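# Unstack one tumbler and stand it upright nearby

## Task

Lift one of the four loose tumblers off the stack and set it down on the table with its open end facing up, at least one tumbler's width away from the stack. The other three must stay stacked, open ends down, in their original spot. Everything must stay in place by itself at the end, not because the robot is holding it. Finish by opening the hand and moving the arm away.

## Robot and tools

ROBOT. Two arms, left_arm and right_arm, each ending in the same five-finger right hand. The hands are not mirrored, so every hand axis and number means the same thing on both arms.

FRAMES. Result poses use one shared scene frame in metres. The origin is on the table top midway between the arms, +z is up, +x points out over the table, and left_arm sits on the +y side. The arm names are not image sides. Each hand has a hand point 0.05 m in front of the palm, where the index pad meets the thumb tip in a pinch. In its own axes, +z runs along the straightened fingers (fingertips reach 0.06 to 0.07 m past it), +y points out of the palm, and +x runs across the palm away from the thumb. A wrist bracket on the little-finger side sticks out 0.03 m beyond the point along +y and 0.11 m across the palm, and it can strike things.

execute_actions. "actions" is a list with at most one entry. An empty list only returns the state. {"steps": n} with no rows is a wait of up to 300 steps, counted from the previous result, so your reply time is included. {"rows": [...], "steps": n} runs up to 15 steps of 1/30 s each (default 15). If there are fewer rows than steps, the last row repeats. "pictures" (true/false) chooses whether camera images come back.

ROW LAYOUT. Every row holds 28 numbers, each between -1 and 1, covering both arms even when only one moves. Numbers 1-14 belong to the left arm and 15-28 to the right arm, each in this order: dx, dy, dz, rx, ry, rz, little, ring, middle, index, thumb_bend, thumb_turn, force_limit, speed. dx..rz are offsets, not absolute poses. They are taken in the hand point's own axes, from the hand point pose shown in the last result (or from where the robot is at the start, before any result or in later calls of the same reply). Every row is measured from that same base, not from the row before it. 1.0 means 0.6 m of travel or 180 degrees. rx, ry, rz together form one rotation vector. All zeros drives the hand back to that base pose; it is not a way to hold still. Each step the command is clipped to 100 mm and 16 degrees from the measured pose, and arm motion lags about 0.17 s.

HAND NUMBERS. These are absolute targets, not offsets. For little, ring, middle and index, +1 is straight and -1 is curled into the palm. For thumb_bend, +1 is straight and -1 fully bent. For thumb_turn, +1 puts the thumb beside the palm and -1 puts it across from the fingers. A pinch is roughly index -0.22, thumb_bend -0.75, thumb_turn -0.57. force_limit maps linearly from about 0 N (-1) to 10 N (+1) at the fingertip (15 N for the thumb); it only stops closing motion. speed goes from nearly 0 (-1) to full (+1), where full travel takes 0.6 s. No value means 'unchanged'. To keep a hand as it is, resend the last eight numbers it carried out, or before any, its hand_measured values followed by hand_force_limit and hand_speed. A thumb turned fully across the palm lets the whole hand wrap objects 0.035-0.08 m wide. Turn the thumb before reaching the object. Close slowly (speed -0.9 or less) for a gentle grip.

move. "target" is one 28-number row with the same layout and offset rules. Each hand point travels in a straight line toward its target, and both paths finish together within 0.5-10 s. "speed" is the path top speed in m/s (0.002-0.5, default 0.25); turning is capped at twice that in rad/s. The hand numbers are sent at the start. "stop_force" (13-80 N, shared by both arms) ends an arm's path once its wrist sensor feels that much extra resistance along the direction of travel. The arm then backs off two steps and holds. It is unreliable if the hand rotates during the move. Omit it when lifting away from something being pressed on. Moves do not avoid obstacles or the other arm, and arms are stiff, so aiming even slightly into a firm surface can trigger a fault. The 'move:' line reports the ending per arm (done, off_target, moving, held, contact, fault), the limits that acted (paced = pose clipped, held = steps blocked), and the distance to target.

wait: {"seconds": 0-10} lets time pass without commands. zoom_image: {"camera", "region": [x0,y0,x1,y1]} in pixels, at most 504x504.

RESULTS. The state line gives each hand point's position, quaternion wxyz and velocities. Reported positions can be off, more so at long reach. 'Hand target' shows where the controller is driving each hand. 'pose unreachable' and HELD mean the clearance check changed or blocked a command. hand_measured, hand_stopped_by (moving, target, force, stalled, fault) and hand_load_n give six values in motor order. If the loads drop to about zero, the grip has been lost. Wrist force and torque are in the hand's own axes and include noise and an offset of a few N. MOTOR HOT warns of heating from holding loads.

AVOID. Do not push hard: 150 N on an arm, or joint torque at its limit, stops that arm for 10 s. Keep the arms from colliding or pressing on each other. Do not drop, slam or knock anything, and never knock items off the table. Keep the three remaining tumblers undisturbed. Set the lifted tumbler down gently, open end up, then release it and withdraw the hand.

Each tool is called after ">>>" by a JSON object that holds its "name" and its "arguments", one argument or row to a line.

Reference images:

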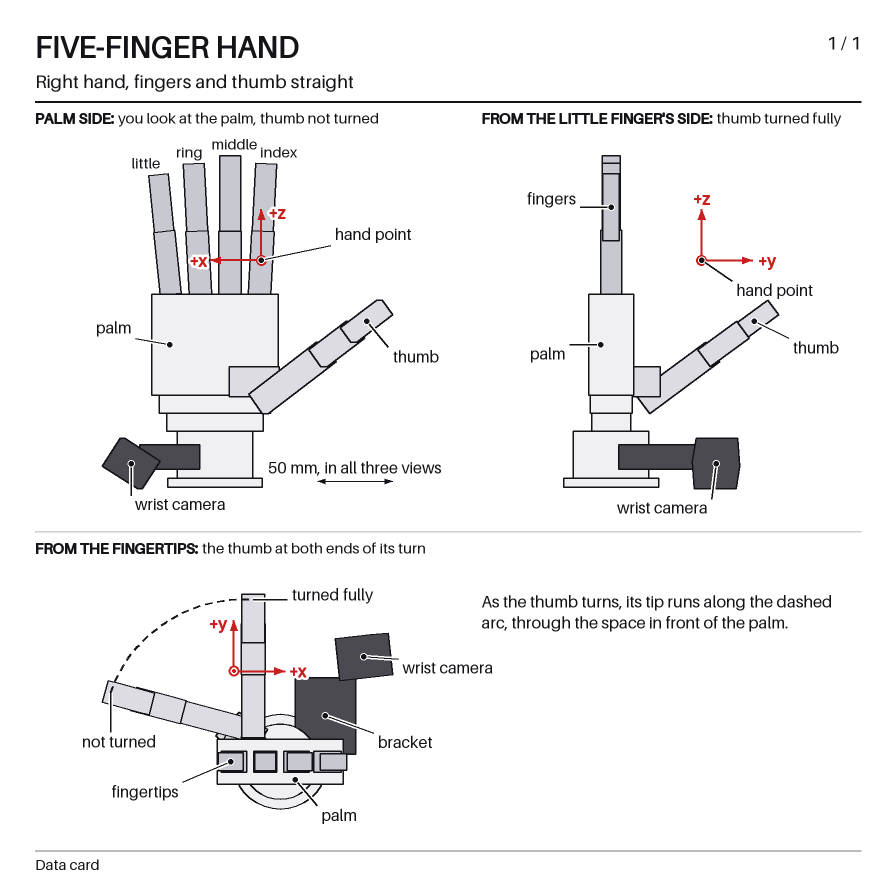

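## Session

>>> {"name": "execute_actions", "arguments": {
  "actions": []
}}

Scene clock: 0.00 s of 6600.00 s.
left_arm: end_effector_position=(+0.1360, +1.1482, +0.6160) hand_measured=(+1.000, +1.000, +1.000, +1.000, +1.000, +1.000) hand_load_n=(+0.0, +0.0, +0.0, +0.0, +0.0, +0.0) hand_stopped_by=(target, target, target, target, target, target) hand_force_limit=0.00 hand_speed=-0.80 end_effector_quat_wxyz=(+0.068, -0.559, +0.826, +0.024) end_effector_velocity=(+0.001, +0.000, -0.001) end_effector_angular_velocity=(-0.001, +0.002, -0.002) | right_arm: end_effector_position=(+0.2627, -1.0576, +0.6812) hand_measured=(+1.000, +1.000, +1.000, +1.000, +1.000, +1.000) hand_load_n=(+0.0, +0.0, +0.0, +0.0, +0.0, +0.0) hand_stopped_by=(target, target, target, target, target, target) hand_force_limit=0.00 hand_speed=-0.80 end_effector_quat_wxyz=(+0.055, +0.714, +0.698, +0.012) end_effector_velocity=(-0.000, -0.000, +0.000) end_effector_angular_velocity=(-0.001, -0.000, -0.002)
Joint positions: left_arm=[ 1.168 -1.62   1.439  1.608  1.588 -1.711] | right_arm=[-1.913 -1.61   1.341  1.793  1.468 -1.71 ]
Joint velocities: left_arm=[-0.002  0.001  0.001 -0.    -0.001  0.   ] | right_arm=[-0.     0.    -0.001 -0.    -0.     0.002]
Motor temperatures (°C, as the motors report them): left_arm=[24 23 22 31 30 29] | right_arm=[24 24 23 26 27 33]
Wrist force (N, on the end effector, along its own x y z axes, offset not removed): no reading
Wrist torque (N m, same axes, about the end effector's origin, offset not removed): no reading
Hand target (left_arm): +0.136, +1.148, +0.616; +0.068, -0.559, +0.826, +0.024
Hand target (right_arm): +0.263, -1.058, +0.681; +0.055, +0.714, +0.698, +0.012

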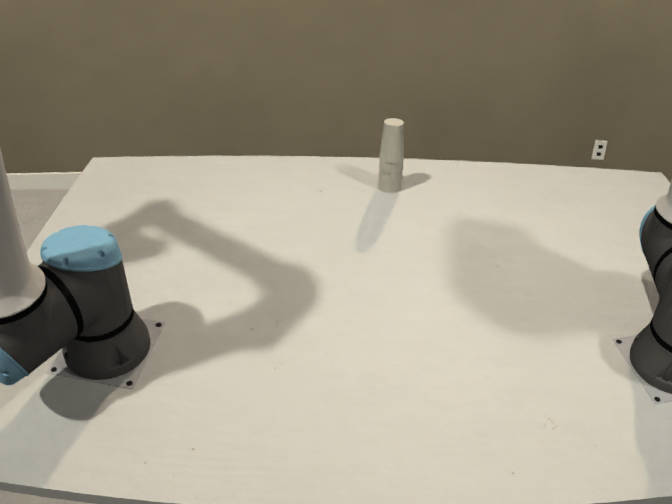

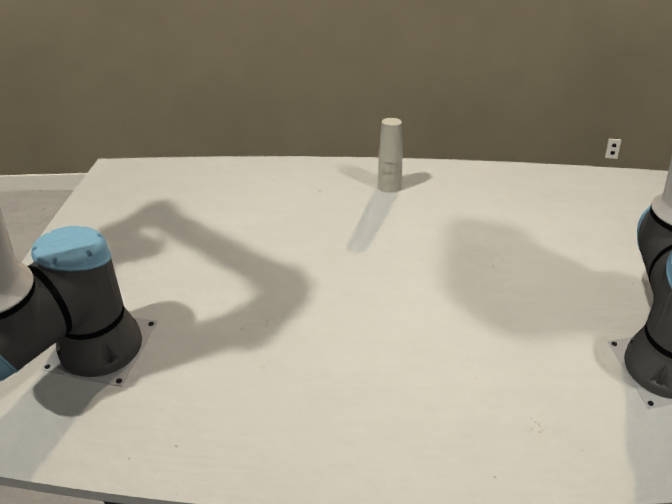

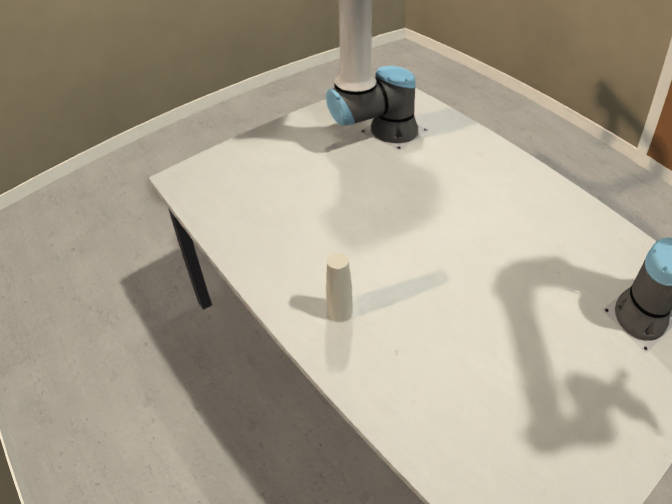

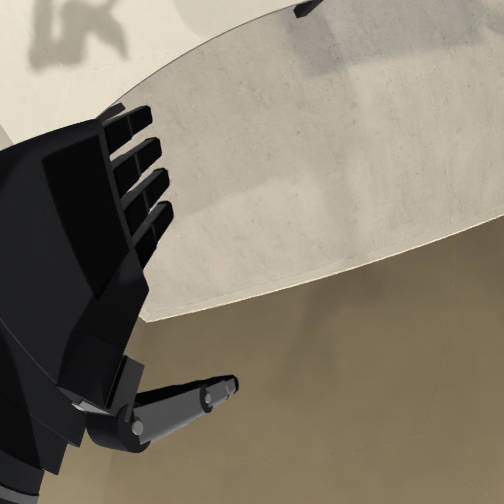

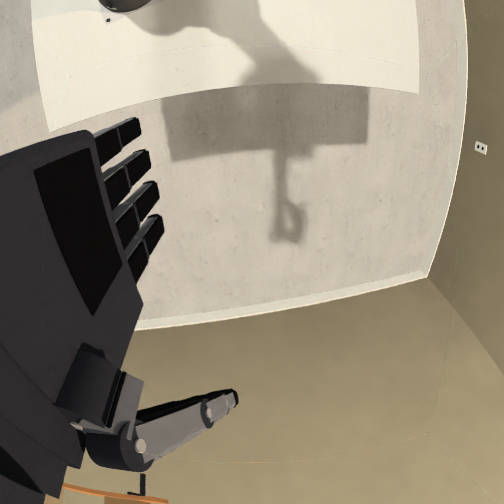

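>>> {"name": "move", "arguments": {
  "target": [0,0,0,0,0,0,1,1,1,1,1,1,0,-0.8,0.83,0.5,0.5,-0.385,-0.385,-0.385,1,1,1,1,1,-1,0,0.5],
  "speed": 0.4
}}

Scene clock: 14.83 s of 6600.00 s.
left_arm: end_effector_position=(+0.1360, +1.1482, +0.6159) hand_measured=(+1.000, +1.000, +1.000, +1.000, +1.000, +1.000) hand_load_n=(+0.0, +0.0, +0.0, +0.0, +0.0, +0.0) hand_stopped_by=(target, target, target, target, target, target) hand_force_limit=0.00 hand_speed=-0.80 end_effector_quat_wxyz=(+0.068, -0.559, +0.826, +0.024) end_effector_velocity=(+0.001, -0.000, +0.000) end_effector_angular_velocity=(+0.000, -0.001, -0.002) | right_arm: end_effector_position=(+0.5161, -0.6292, +0.4190) hand_measured=(+1.000, +1.000, +1.000, +1.000, +1.000, -1.000) hand_load_n=(+0.0, +0.0, +0.0, +0.0, +0.0, +0.0) hand_stopped_by=(target, target, target, target, target, target) hand_force_limit=0.00 hand_speed=0.50 end_effector_quat_wxyz=(+0.678, +0.112, +0.726, -0.041) end_effector_velocity=(+0.000, +0.000, +0.000) end_effector_angular_velocity=(-0.000, -0.000, +0.000)
Joint positions: left_arm=[ 1.168 -1.62   1.439  1.608  1.588 -1.711] | right_arm=[-1.977 -2.204  2.745  1.228  0.08  -3.249]
Joint velocities: left_arm=[-0.001 -0.    -0.    -0.     0.001  0.001] | right_arm=[ 0.    -0.    -0.     0.    -0.001 -0.   ]
Motor temperatures (°C, as the motors report them): left_arm=[24 23 22 31 30 29] | right_arm=[24 24 23 26 27 33]
Wrist force (N, on the end effector, along its own x y z axes, offset not removed): left_arm=[1.5 -2.4 -1.0] | right_arm=[5.3 -1.3 -3.5]
Wrist torque (N m, same axes, about the end effector's origin, offset not removed): left_arm=[-0.04 -0.18 0.10] | right_arm=[0.10 -0.64 -0.08]
Hand target (left_arm): +0.136, +1.148, +0.616; +0.068, -0.559, +0.826, +0.024
Hand target (right_arm): +0.516, -0.629, +0.419; +0.678, +0.112, +0.726, -0.041
Off the commanded pose (left_arm): 0.000 m, 0 deg.
Off the commanded pose (right_arm): 0.104 m, 17 deg; position and orientation clipped at the last step of the last action.
After step 90, 8.83 s passed at rest.
move: held (right_arm); limits=paced,held; held on 13 of 90 steps (right_arm), including the last (right_arm)
pose unreachable (right arm): on one or more control steps of this call this arm could not follow its commanded pose, so it was not sent that pose on those steps. On the call's last step it was still not sent that pose. It may still have moved: this result reports where it is.
cause: the commanded pose would bring two parts of the arm too close to each other (joints 3 (elbow) to 5 (wrist 2) lie between them).
camera_calibration (this result's frames):
cam_left_wrist: T_world_to_cam=[[-0.894898, 0.443092, -0.0531703, -0.352765], [0.28949, 0.667049, 0.68647, -1.2348], [0.339636, 0.598928, -0.725212, -0.152828], [0, 0, 0, 1]] pos_world=[0.0936791, 1.07151, 0.718063]
cam_right_wrist: T_world_to_cam=[[0.183635, 0.96838, 0.168875, 0.432161], [-0.487007, -0.0596042, 0.871362, -0.153313], [0.853875, -0.242256, 0.460662, -0.650187], [0, 0, 0, 1]] pos_world=[0.401154, -0.585146, 0.360126]

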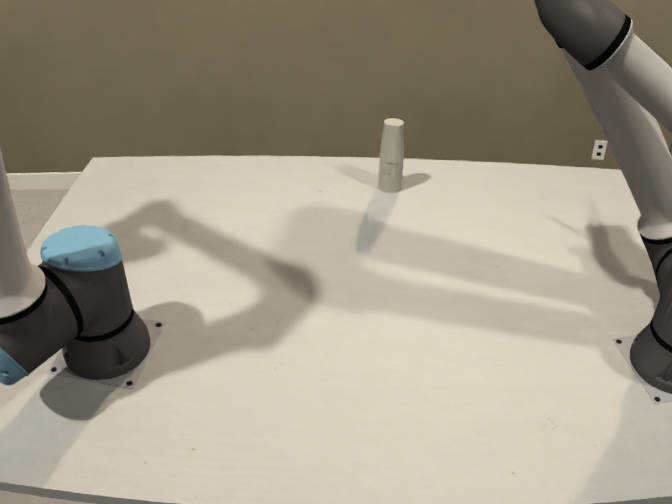

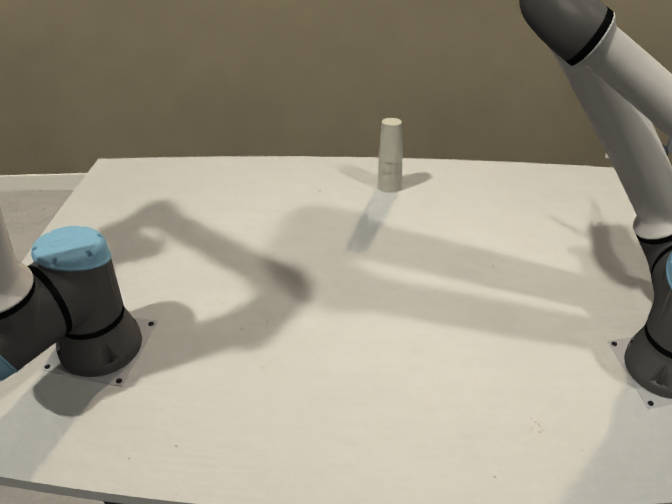

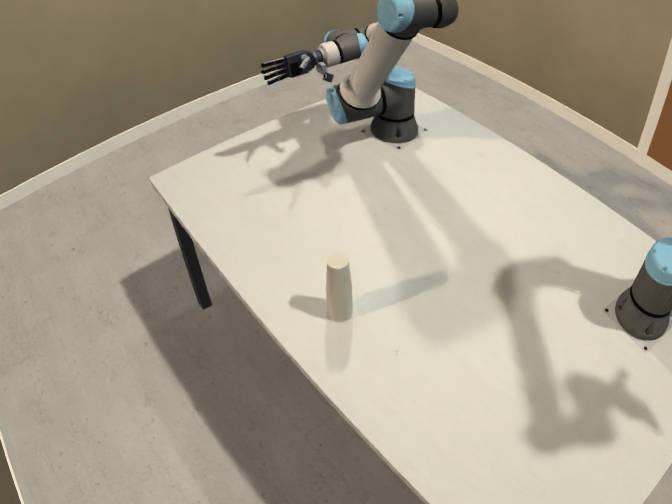

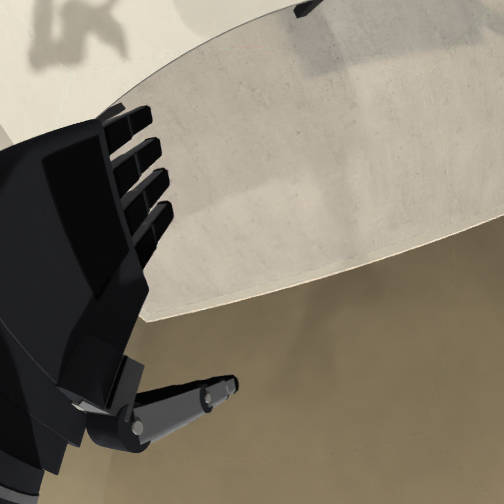

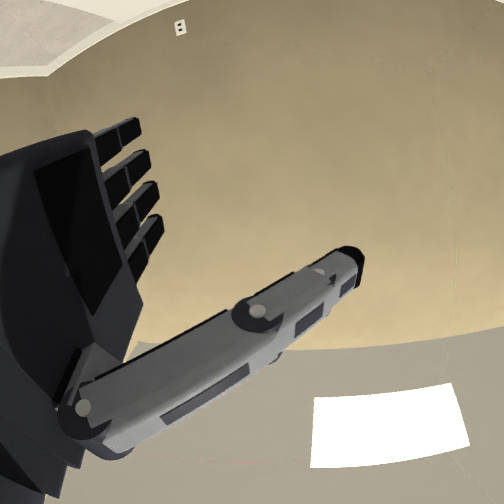

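>>> {"name": "move", "arguments": {
  "target": [0,0,0,0,0,0,1,1,1,1,1,1,0,-0.8,0.49,1,0.375,-0.32,0,0,1,1,1,1,1,-1,0,0.5],
  "speed": 0.3
}}

Scene clock: 23.07 s of 6600.00 s.
left_arm: end_effector_position=(+0.1360, +1.1482, +0.6159) hand_measured=(+1.000, +1.000, +1.000, +1.000, +1.000, +1.000) hand_load_n=(+0.0, +0.0, +0.0, +0.0, +0.0, +0.0) hand_stopped_by=(target, target, target, target, target, target) hand_force_limit=0.00 hand_speed=-0.80 end_effector_quat_wxyz=(+0.068, -0.559, +0.826, +0.024) end_effector_velocity=(-0.000, -0.000, -0.001) end_effector_angular_velocity=(-0.003, -0.001, +0.002) | right_arm: end_effector_position=(+0.5171, -0.6229, +0.4161) hand_measured=(+1.000, +1.000, +1.000, +1.000, +1.000, -1.000) hand_load_n=(+0.0, +0.0, +0.0, +0.0, +0.0, +0.0) hand_stopped_by=(target, target, target, target, target, target) hand_force_limit=0.00 hand_speed=0.50 end_effector_quat_wxyz=(+0.678, +0.109, +0.726, -0.038) end_effector_velocity=(-0.000, +0.000, -0.000) end_effector_angular_velocity=(-0.000, +0.001, +0.000)
Joint positions: left_arm=[ 1.168 -1.62   1.439  1.608  1.588 -1.711] | right_arm=[-1.967 -2.204  2.752  1.224  0.079 -3.251]
Joint velocities: left_arm=[ 0.001  0.001  0.     0.001  0.002 -0.001] | right_arm=[ 0.     0.    -0.     0.     0.001 -0.001]
Motor temperatures (°C, as the motors report them): left_arm=[24 23 22 31 30 29] | right_arm=[24 24 23 26 27 33]
Wrist force (N, on the end effector, along its own x y z axes, offset not removed): left_arm=[-0.5 -4.6 -4.3] | right_arm=[-3.3 0.7 -1.6]
Wrist torque (N m, same axes, about the end effector's origin, offset not removed): left_arm=[-0.10 0.18 -0.11] | right_arm=[0.21 0.49 -0.52]
Hand target (left_arm): +0.136, +1.148, +0.616; +0.068, -0.559, +0.826, +0.024
Hand target (right_arm): +0.517, -0.623, +0.416; +0.678, +0.109, +0.726, -0.038
Off the commanded pose (left_arm): 0.000 m, 0 deg.
Off the commanded pose (right_arm): 0.699 m, 57 deg; position and orientation clipped at the last step of the last action.
After step 90, 2.53 s passed at rest.
move: held (right_arm); limits=paced,held; held on 71 of 81 steps (right_arm), including the last (right_arm)
pose unreachable (right arm): on one or more control steps of this call this arm could not follow its commanded pose, so it was not sent that pose on those steps. On the call's last step it was still not sent that pose. It may still have moved: this result reports where it is.
cause: the commanded pose would bring two parts of the arm too close to each other (joints 3 (elbow) to 5 (wrist 2) lie between them).
camera_calibration (this result's frames):
cam_left_wrist: T_world_to_cam=[[-0.894898, 0.443092, -0.0531703, -0.352765], [0.28949, 0.667049, 0.68647, -1.2348], [0.339636, 0.598928, -0.725212, -0.152828], [0, 0, 0, 1]] pos_world=[0.0936791, 1.07151, 0.718063]
cam_right_wrist: T_world_to_cam=[[0.174132, 0.970021, 0.169523, 0.432049], [-0.487106, -0.064765, 0.870938, -0.152996], [0.855807, -0.234234, 0.461226, -0.64436], [0, 0, 0, 1]] pos_world=[0.401689, -0.579936, 0.357203]

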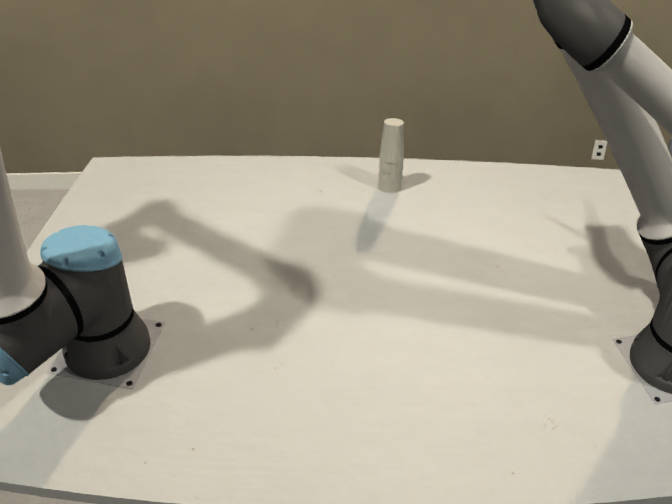

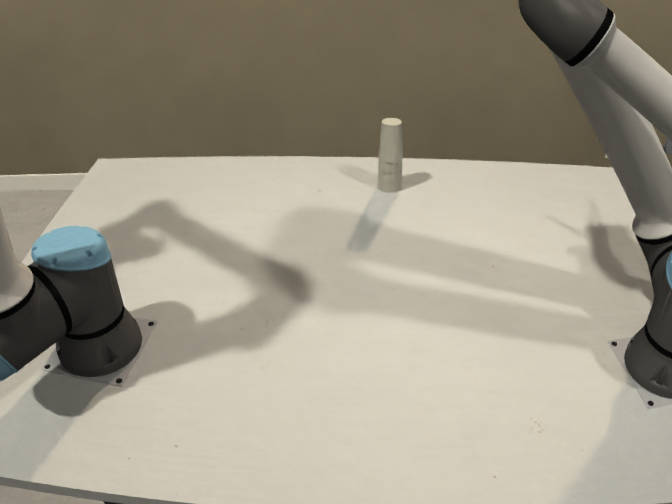

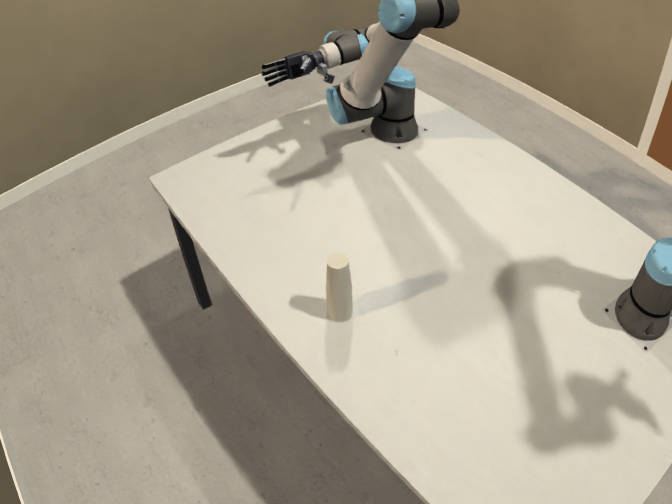

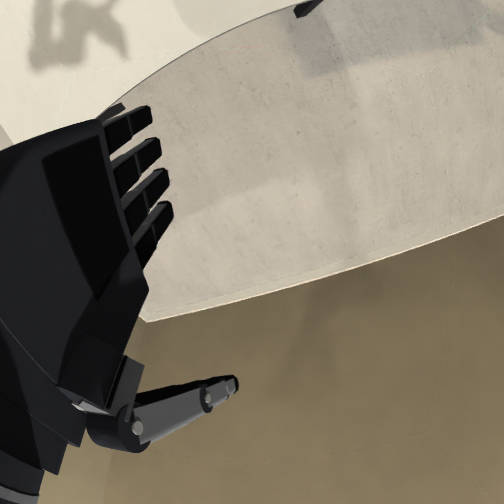

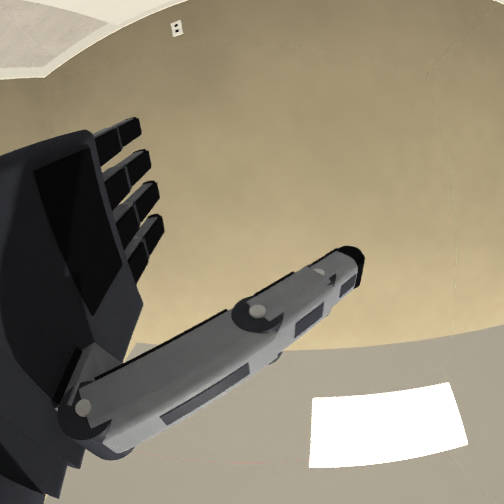

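>>> {"name": "move", "arguments": {
  "target": [0,0,0,0,0,0,1,1,1,1,1,1,0,-0.8,0,0,0.45,0,0,0,1,1,1,1,1,-1,0,0.5],
  "speed": 0.3
}}

>>> {"name": "move", "arguments": {
  "target": [0,0,0,0,0,0,1,1,1,1,1,1,0,-0.8,0.2,0.6,0,-0.32,0,0,1,1,1,1,1,-1,0,0.5],
  "speed": 0.3
}}

Scene clock: 28.10 s of 6600.00 s.
left_arm: end_effector_position=(+0.1360, +1.1482, +0.6159) hand_measured=(+1.000, +1.000, +1.000, +1.000, +1.000, +1.000) hand_load_n=(+0.0, +0.0, +0.0, +0.0, +0.0, +0.0) hand_stopped_by=(target, target, target, target, target, target) hand_force_limit=0.00 hand_speed=-0.80 end_effector_quat_wxyz=(+0.068, -0.559, +0.826, +0.024) end_effector_velocity=(-0.000, +0.000, -0.000) end_effector_angular_velocity=(-0.000, +0.002, +0.001) | right_arm: end_effector_position=(+0.5167, -0.6328, +0.3873) hand_measured=(+1.000, +1.000, +1.000, +1.000, +1.000, -1.000) hand_load_n=(+0.0, +0.0, +0.0, +0.0, +0.0, +0.0) hand_stopped_by=(target, target, target, target, target, target) hand_force_limit=0.00 hand_speed=0.50 end_effector_quat_wxyz=(+0.675, +0.121, +0.726, -0.049) end_effector_velocity=(+0.000, +0.000, -0.000) end_effector_angular_velocity=(-0.000, +0.001, +0.001)
Joint positions: left_arm=[ 1.168 -1.62   1.439  1.608  1.588 -1.711] | right_arm=[-2.009 -2.142  2.812  1.175  0.088 -3.322]
Joint velocities: left_arm=[-0.     0.     0.001  0.    -0.002 -0.001] | right_arm=[ 0.001  0.     0.    -0.     0.001 -0.001]
Motor temperatures (°C, as the motors report them): left_arm=[24 23 22 31 30 29] | right_arm=[24 24 23 26 27 33]
Wrist force (N, on the end effector, along its own x y z axes, offset not removed): left_arm=[-1.2 -3.8 -2.1] | right_arm=[-4.3 -4.6 -4.4]
Wrist torque (N m, same axes, about the end effector's origin, offset not removed): left_arm=[-0.25 0.17 -0.26] | right_arm=[-0.14 0.77 -0.70]
Hand target (left_arm): +0.136, +1.148, +0.616; +0.068, -0.559, +0.826, +0.024
Hand target (right_arm): +0.517, -0.633, +0.387; +0.675, +0.121, +0.726, -0.049
Off the commanded pose (left_arm): 0.000 m, 0 deg.
Off the commanded pose (right_arm): 0.268 m, 2 deg; position clipped at the last step of the last action.
After step 90, 0.57 s passed at rest.
move: held (right_arm); limits=paced,held; held on 4 of 44 steps (right_arm), including the last (right_arm)
pose unreachable (right arm): on one or more control steps of this call this arm could not follow its commanded pose, so it was not sent that pose on those steps. On the call's last step it was still not sent that pose. It may still have moved: this result reports where it is.
cause: the commanded pose would bring two parts of the arm too close to each other (joints 3 (elbow) to 5 (wrist 2) lie between them).
camera_calibration (this result's frames):
cam_left_wrist: T_world_to_cam=[[-0.894898, 0.443092, -0.0531702, -0.352765], [0.28949, 0.667049, 0.68647, -1.2348], [0.339636, 0.598928, -0.725212, -0.152828], [0, 0, 0, 1]] pos_world=[0.0936791, 1.07151, 0.718063]
cam_right_wrist: T_world_to_cam=[[0.207414, 0.963372, 0.169981, 0.425043], [-0.482826, -0.050307, 0.87427, -0.123034], [0.850799, -0.263407, 0.454707, -0.646384], [0, 0, 0, 1]] pos_world=[0.402379, -0.585926, 0.329232]

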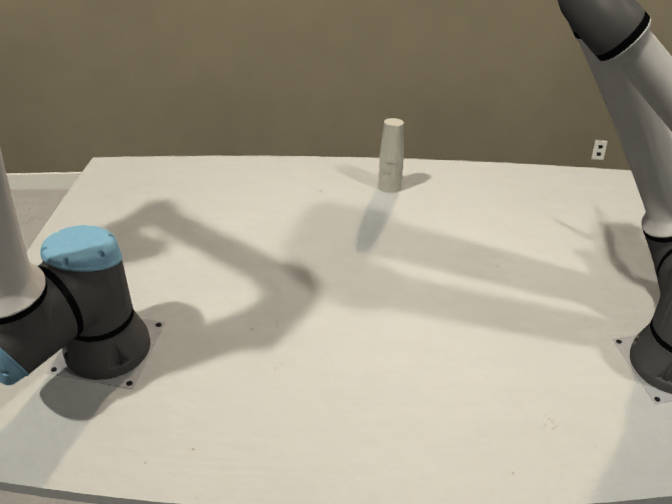

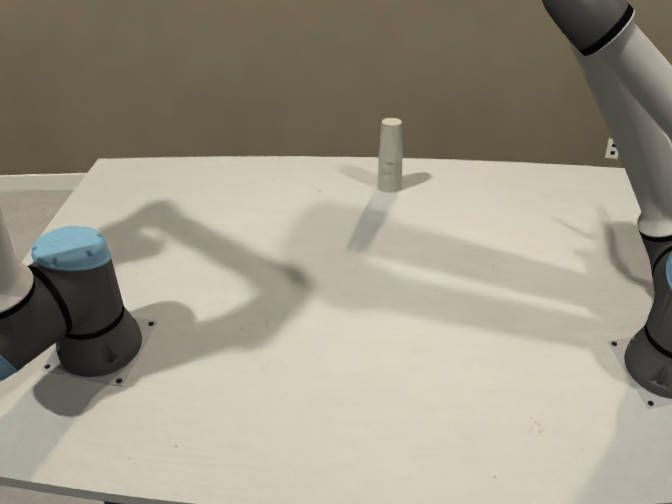

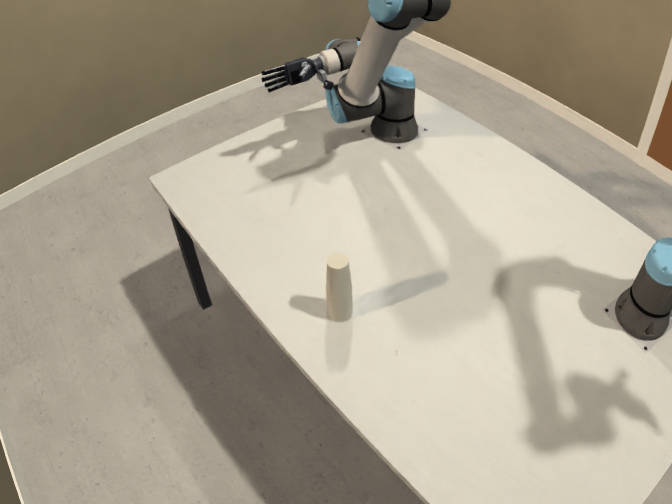

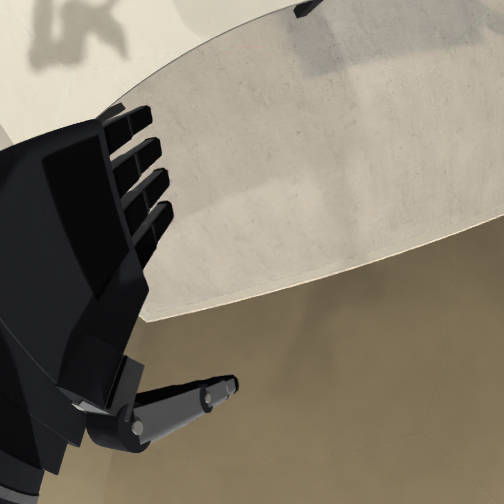

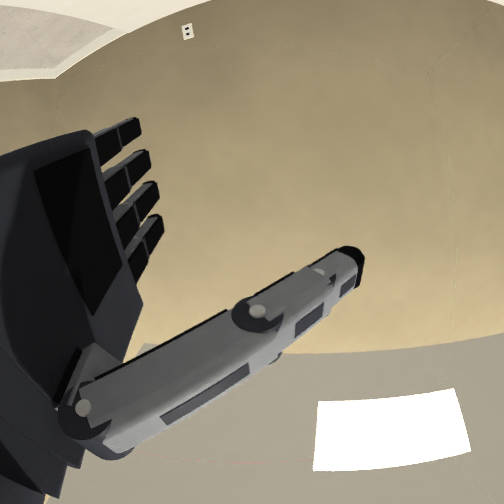

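Scene clock: 30.33 s of 6600.00 s.
left_arm: end_effector_position=(+0.1360, +1.1482, +0.6159) hand_measured=(+1.000, +1.000, +1.000, +1.000, +1.000, +1.000) hand_load_n=(+0.0, +0.0, +0.0, +0.0, +0.0, +0.0) hand_stopped_by=(target, target, target, target, target, target) hand_force_limit=0.00 hand_speed=-0.80 end_effector_quat_wxyz=(+0.068, -0.559, +0.826, +0.024) end_effector_velocity=(+0.000, +0.000, +0.000) end_effector_angular_velocity=(+0.001, -0.001, +0.000) | right_arm: end_effector_position=(+0.5167, -0.6328, +0.3873) hand_measured=(+1.000, +1.000, +1.000, +1.000, +1.000, -1.000) hand_load_n=(+0.0, +0.0, +0.0, +0.0, +0.0, +0.0) hand_stopped_by=(target, target, target, target, target, target) hand_force_limit=0.00 hand_speed=0.50 end_effector_quat_wxyz=(+0.675, +0.121, +0.726, -0.048) end_effector_velocity=(-0.000, -0.000, -0.000) end_effector_angular_velocity=(-0.001, +0.001, +0.000)
Joint positions: left_arm=[ 1.168 -1.62   1.439  1.608  1.588 -1.711] | right_arm=[-2.009 -2.142  2.812  1.175  0.088 -3.322]
Joint velocities: left_arm=[ 0.     0.    -0.001 -0.     0.001 -0.   ] | right_arm=[-0.     0.    -0.     0.     0.    -0.001]
Motor temperatures (°C, as the motors report them): left_arm=[24 23 22 31 30 29] | right_arm=[24 24 23 26 27 33]
Wrist force (N, on the end effector, along its own x y z axes, offset not removed): left_arm=[-0.4 -2.8 -1.7] | right_arm=[1.2 -3.3 -5.7]
Wrist torque (N m, same axes, about the end effector's origin, offset not removed): left_arm=[-0.17 0.04 -0.05] | right_arm=[0.24 -0.11 -0.32]
Hand target (left_arm): +0.136, +1.148, +0.616; +0.068, -0.559, +0.826, +0.024
Hand target (right_arm): +0.517, -0.633, +0.387; +0.675, +0.121, +0.726, -0.048
Off the commanded pose (left_arm): 0.000 m, 0 deg.
Off the commanded pose (right_arm): 0.379 m, 58 deg; position and orientation clipped at the last step of the last action.
move: held (right_arm); limits=paced,held; held on 58 of 60 steps (right_arm), including the last (right_arm)
pose unreachable (right arm): on one or more control steps of this call this arm could not follow its commanded pose, so it was not sent that pose on those steps. On the call's last step it was still not sent that pose. It may still have moved: this result reports where it is.
cause: the commanded pose would bring two parts of the arm too close to each other (joints 3 (elbow) to 5 (wrist 2) lie between them).
camera_calibration (this result's frames):
cam_left_wrist: T_world_to_cam=[[-0.894898, 0.443091, -0.0531702, -0.352765], [0.28949, 0.667049, 0.68647, -1.2348], [0.339636, 0.598928, -0.725212, -0.152828], [0, 0, 0, 1]] pos_world=[0.0936791, 1.07151, 0.718063]
cam_right_wrist: T_world_to_cam=[[0.207387, 0.963362, 0.170072, 0.425005], [-0.482844, -0.0503973, 0.874255, -0.12308], [0.850795, -0.263427, 0.454702, -0.646394], [0, 0, 0, 1]] pos_world=[0.40238, -0.585915, 0.329239]

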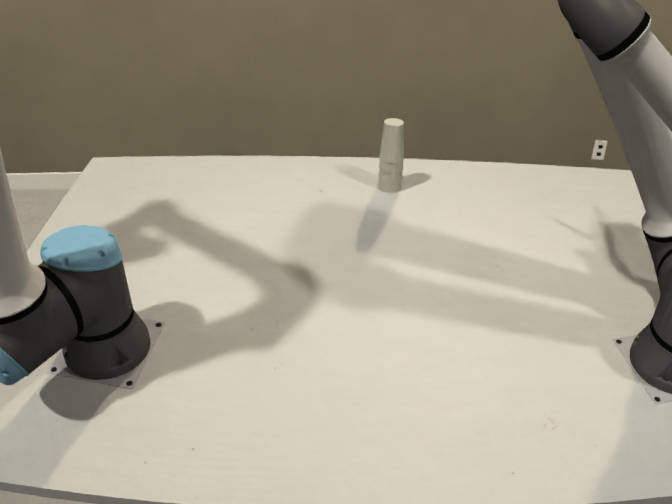

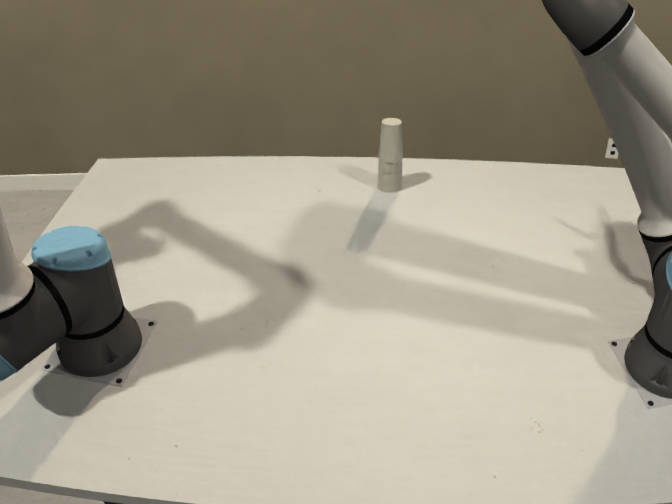

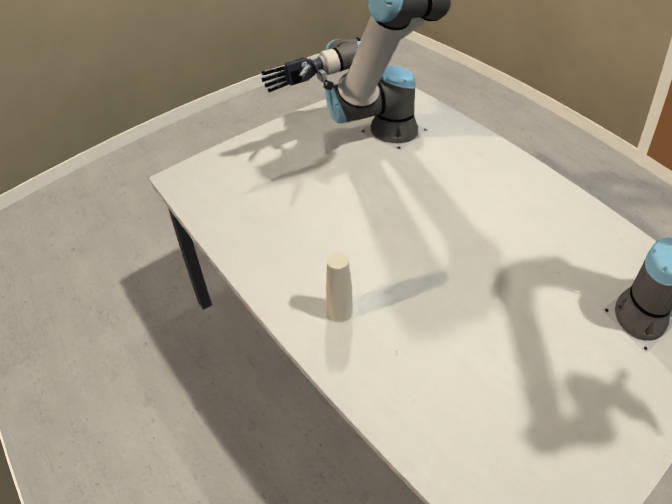

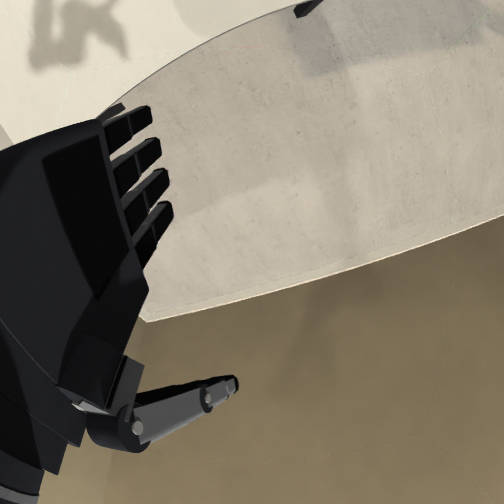

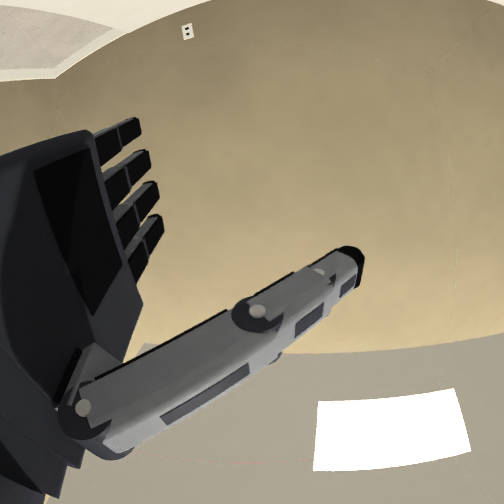

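>>> {"name": "move", "arguments": {
  "target": [0,0,0,0,0,0,1,1,1,1,1,1,0,-0.8,-0.3,-0.6,0,0.36,0.36,0.36,1,1,1,1,1,-1,0,0.5],
  "speed": 0.3
}}

Scene clock: 43.77 s of 6600.00 s.
left_arm: end_effector_position=(+0.1360, +1.1482, +0.6159) hand_measured=(+1.000, +1.000, +1.000, +1.000, +1.000, +1.000) hand_load_n=(+0.0, +0.0, +0.0, +0.0, +0.0, +0.0) hand_stopped_by=(target, target, target, target, target, target) hand_force_limit=0.00 hand_speed=-0.80 end_effector_quat_wxyz=(+0.068, -0.559, +0.826, +0.024) end_effector_velocity=(-0.000, -0.001, -0.001) end_effector_angular_velocity=(-0.003, +0.000, -0.000) | right_arm: end_effector_position=(+0.4296, -0.9600, +0.5336) hand_measured=(+1.000, +1.000, +1.000, +1.000, +1.000, -1.000) hand_load_n=(+0.0, +0.0, +0.0, +0.0, +0.0, +0.0) hand_stopped_by=(target, target, target, target, target, target) hand_force_limit=0.00 hand_speed=0.50 end_effector_quat_wxyz=(+0.465, +0.716, +0.470, -0.225) end_effector_velocity=(+0.030, -0.012, +0.000) end_effector_angular_velocity=(-0.116, +0.065, -0.085)
Joint positions: left_arm=[ 1.168 -1.62   1.439  1.608  1.588 -1.711] | right_arm=[-3.14  -2.971  2.347  2.103  0.488 -2.499]
Joint velocities: left_arm=[ 0.    -0.     0.003  0.     0.001  0.   ] | right_arm=[-0.031 -0.12  -0.034 -0.05  -0.098  0.136]
Motor temperatures (°C, as the motors report them): left_arm=[24 23 22 31 30 29] | right_arm=[24 24 23 26 27 33]
Wrist force (N, on the end effector, along its own x y z axes, offset not removed): left_arm=[-6.5 -2.5 -1.2] | right_arm=[-3.3 -3.4 -2.0]
Wrist torque (N m, same axes, about the end effector's origin, offset not removed): left_arm=[0.00 0.92 -0.48] | right_arm=[-0.27 0.64 -0.80]
Hand target (left_arm): +0.136, +1.148, +0.616; +0.068, -0.559, +0.826, +0.024
Hand target (right_arm): +0.433, -0.962, +0.534; +0.467, +0.713, +0.467, -0.235
Off the commanded pose (left_arm): 0.000 m, 0 deg.
Off the commanded pose (right_arm): 0.042 m, 65 deg; orientation clipped at the last step of the last action.
joint sent to its limit (right arm) — the command would take joint 1 (shoulder pan) past its lower limit, so that joint was sent only as far as its limit.
After step 90, 2.03 s passed at rest.
move: moving (right_arm; no rest 5 s after the path's end); limits=paced
camera_calibration (this result's frames):
cam_left_wrist: T_world_to_cam=[[-0.894898, 0.443092, -0.0531702, -0.352766], [0.28949, 0.667049, 0.68647, -1.2348], [0.339636, 0.598928, -0.725212, -0.152828], [0, 0, 0, 1]] pos_world=[0.0936791, 1.07151, 0.718063]
cam_right_wrist: T_world_to_cam=[[0.840769, -0.125811, 0.526573, -0.774554], [-0.519843, 0.0840877, 0.850114, -0.151635], [-0.151232, -0.988484, 0.00529629, -0.750831], [0, 0, 0, 1]] pos_world=[0.458845, -0.826882, 0.540743]

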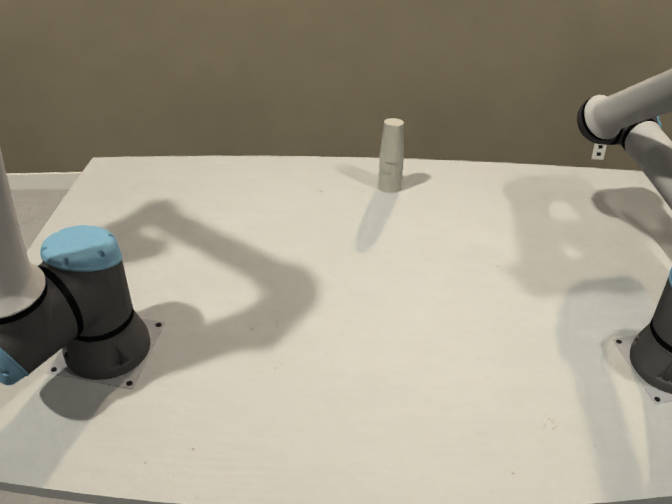

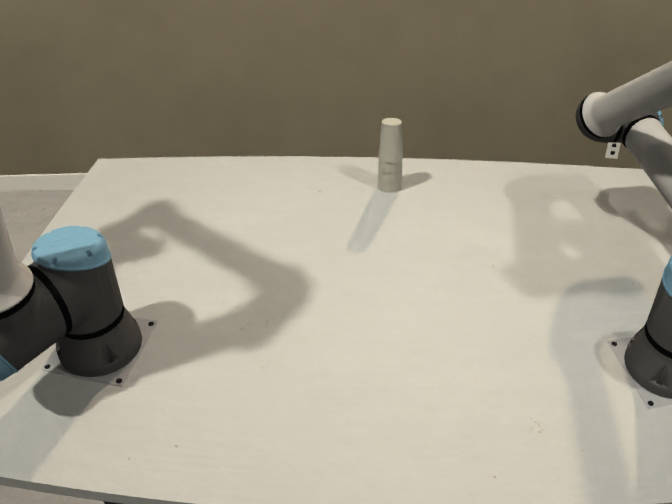

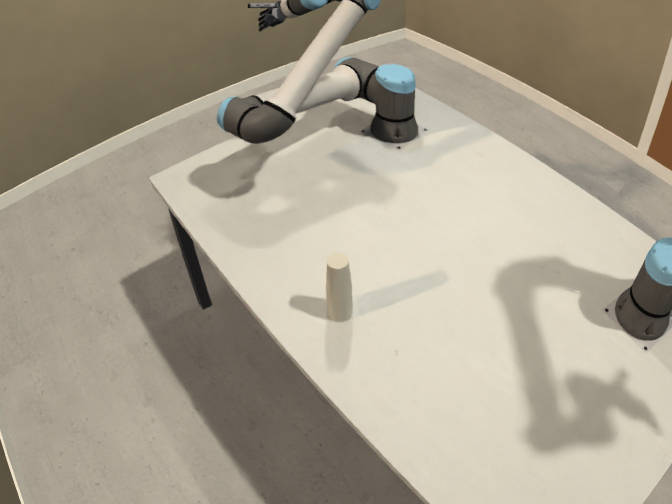

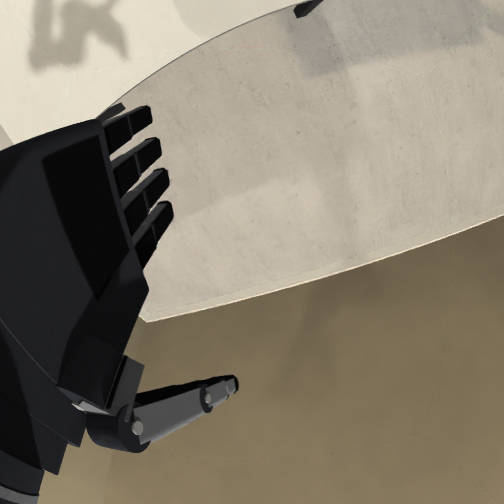

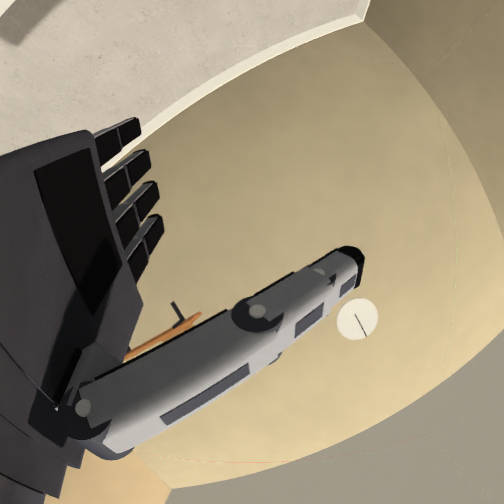

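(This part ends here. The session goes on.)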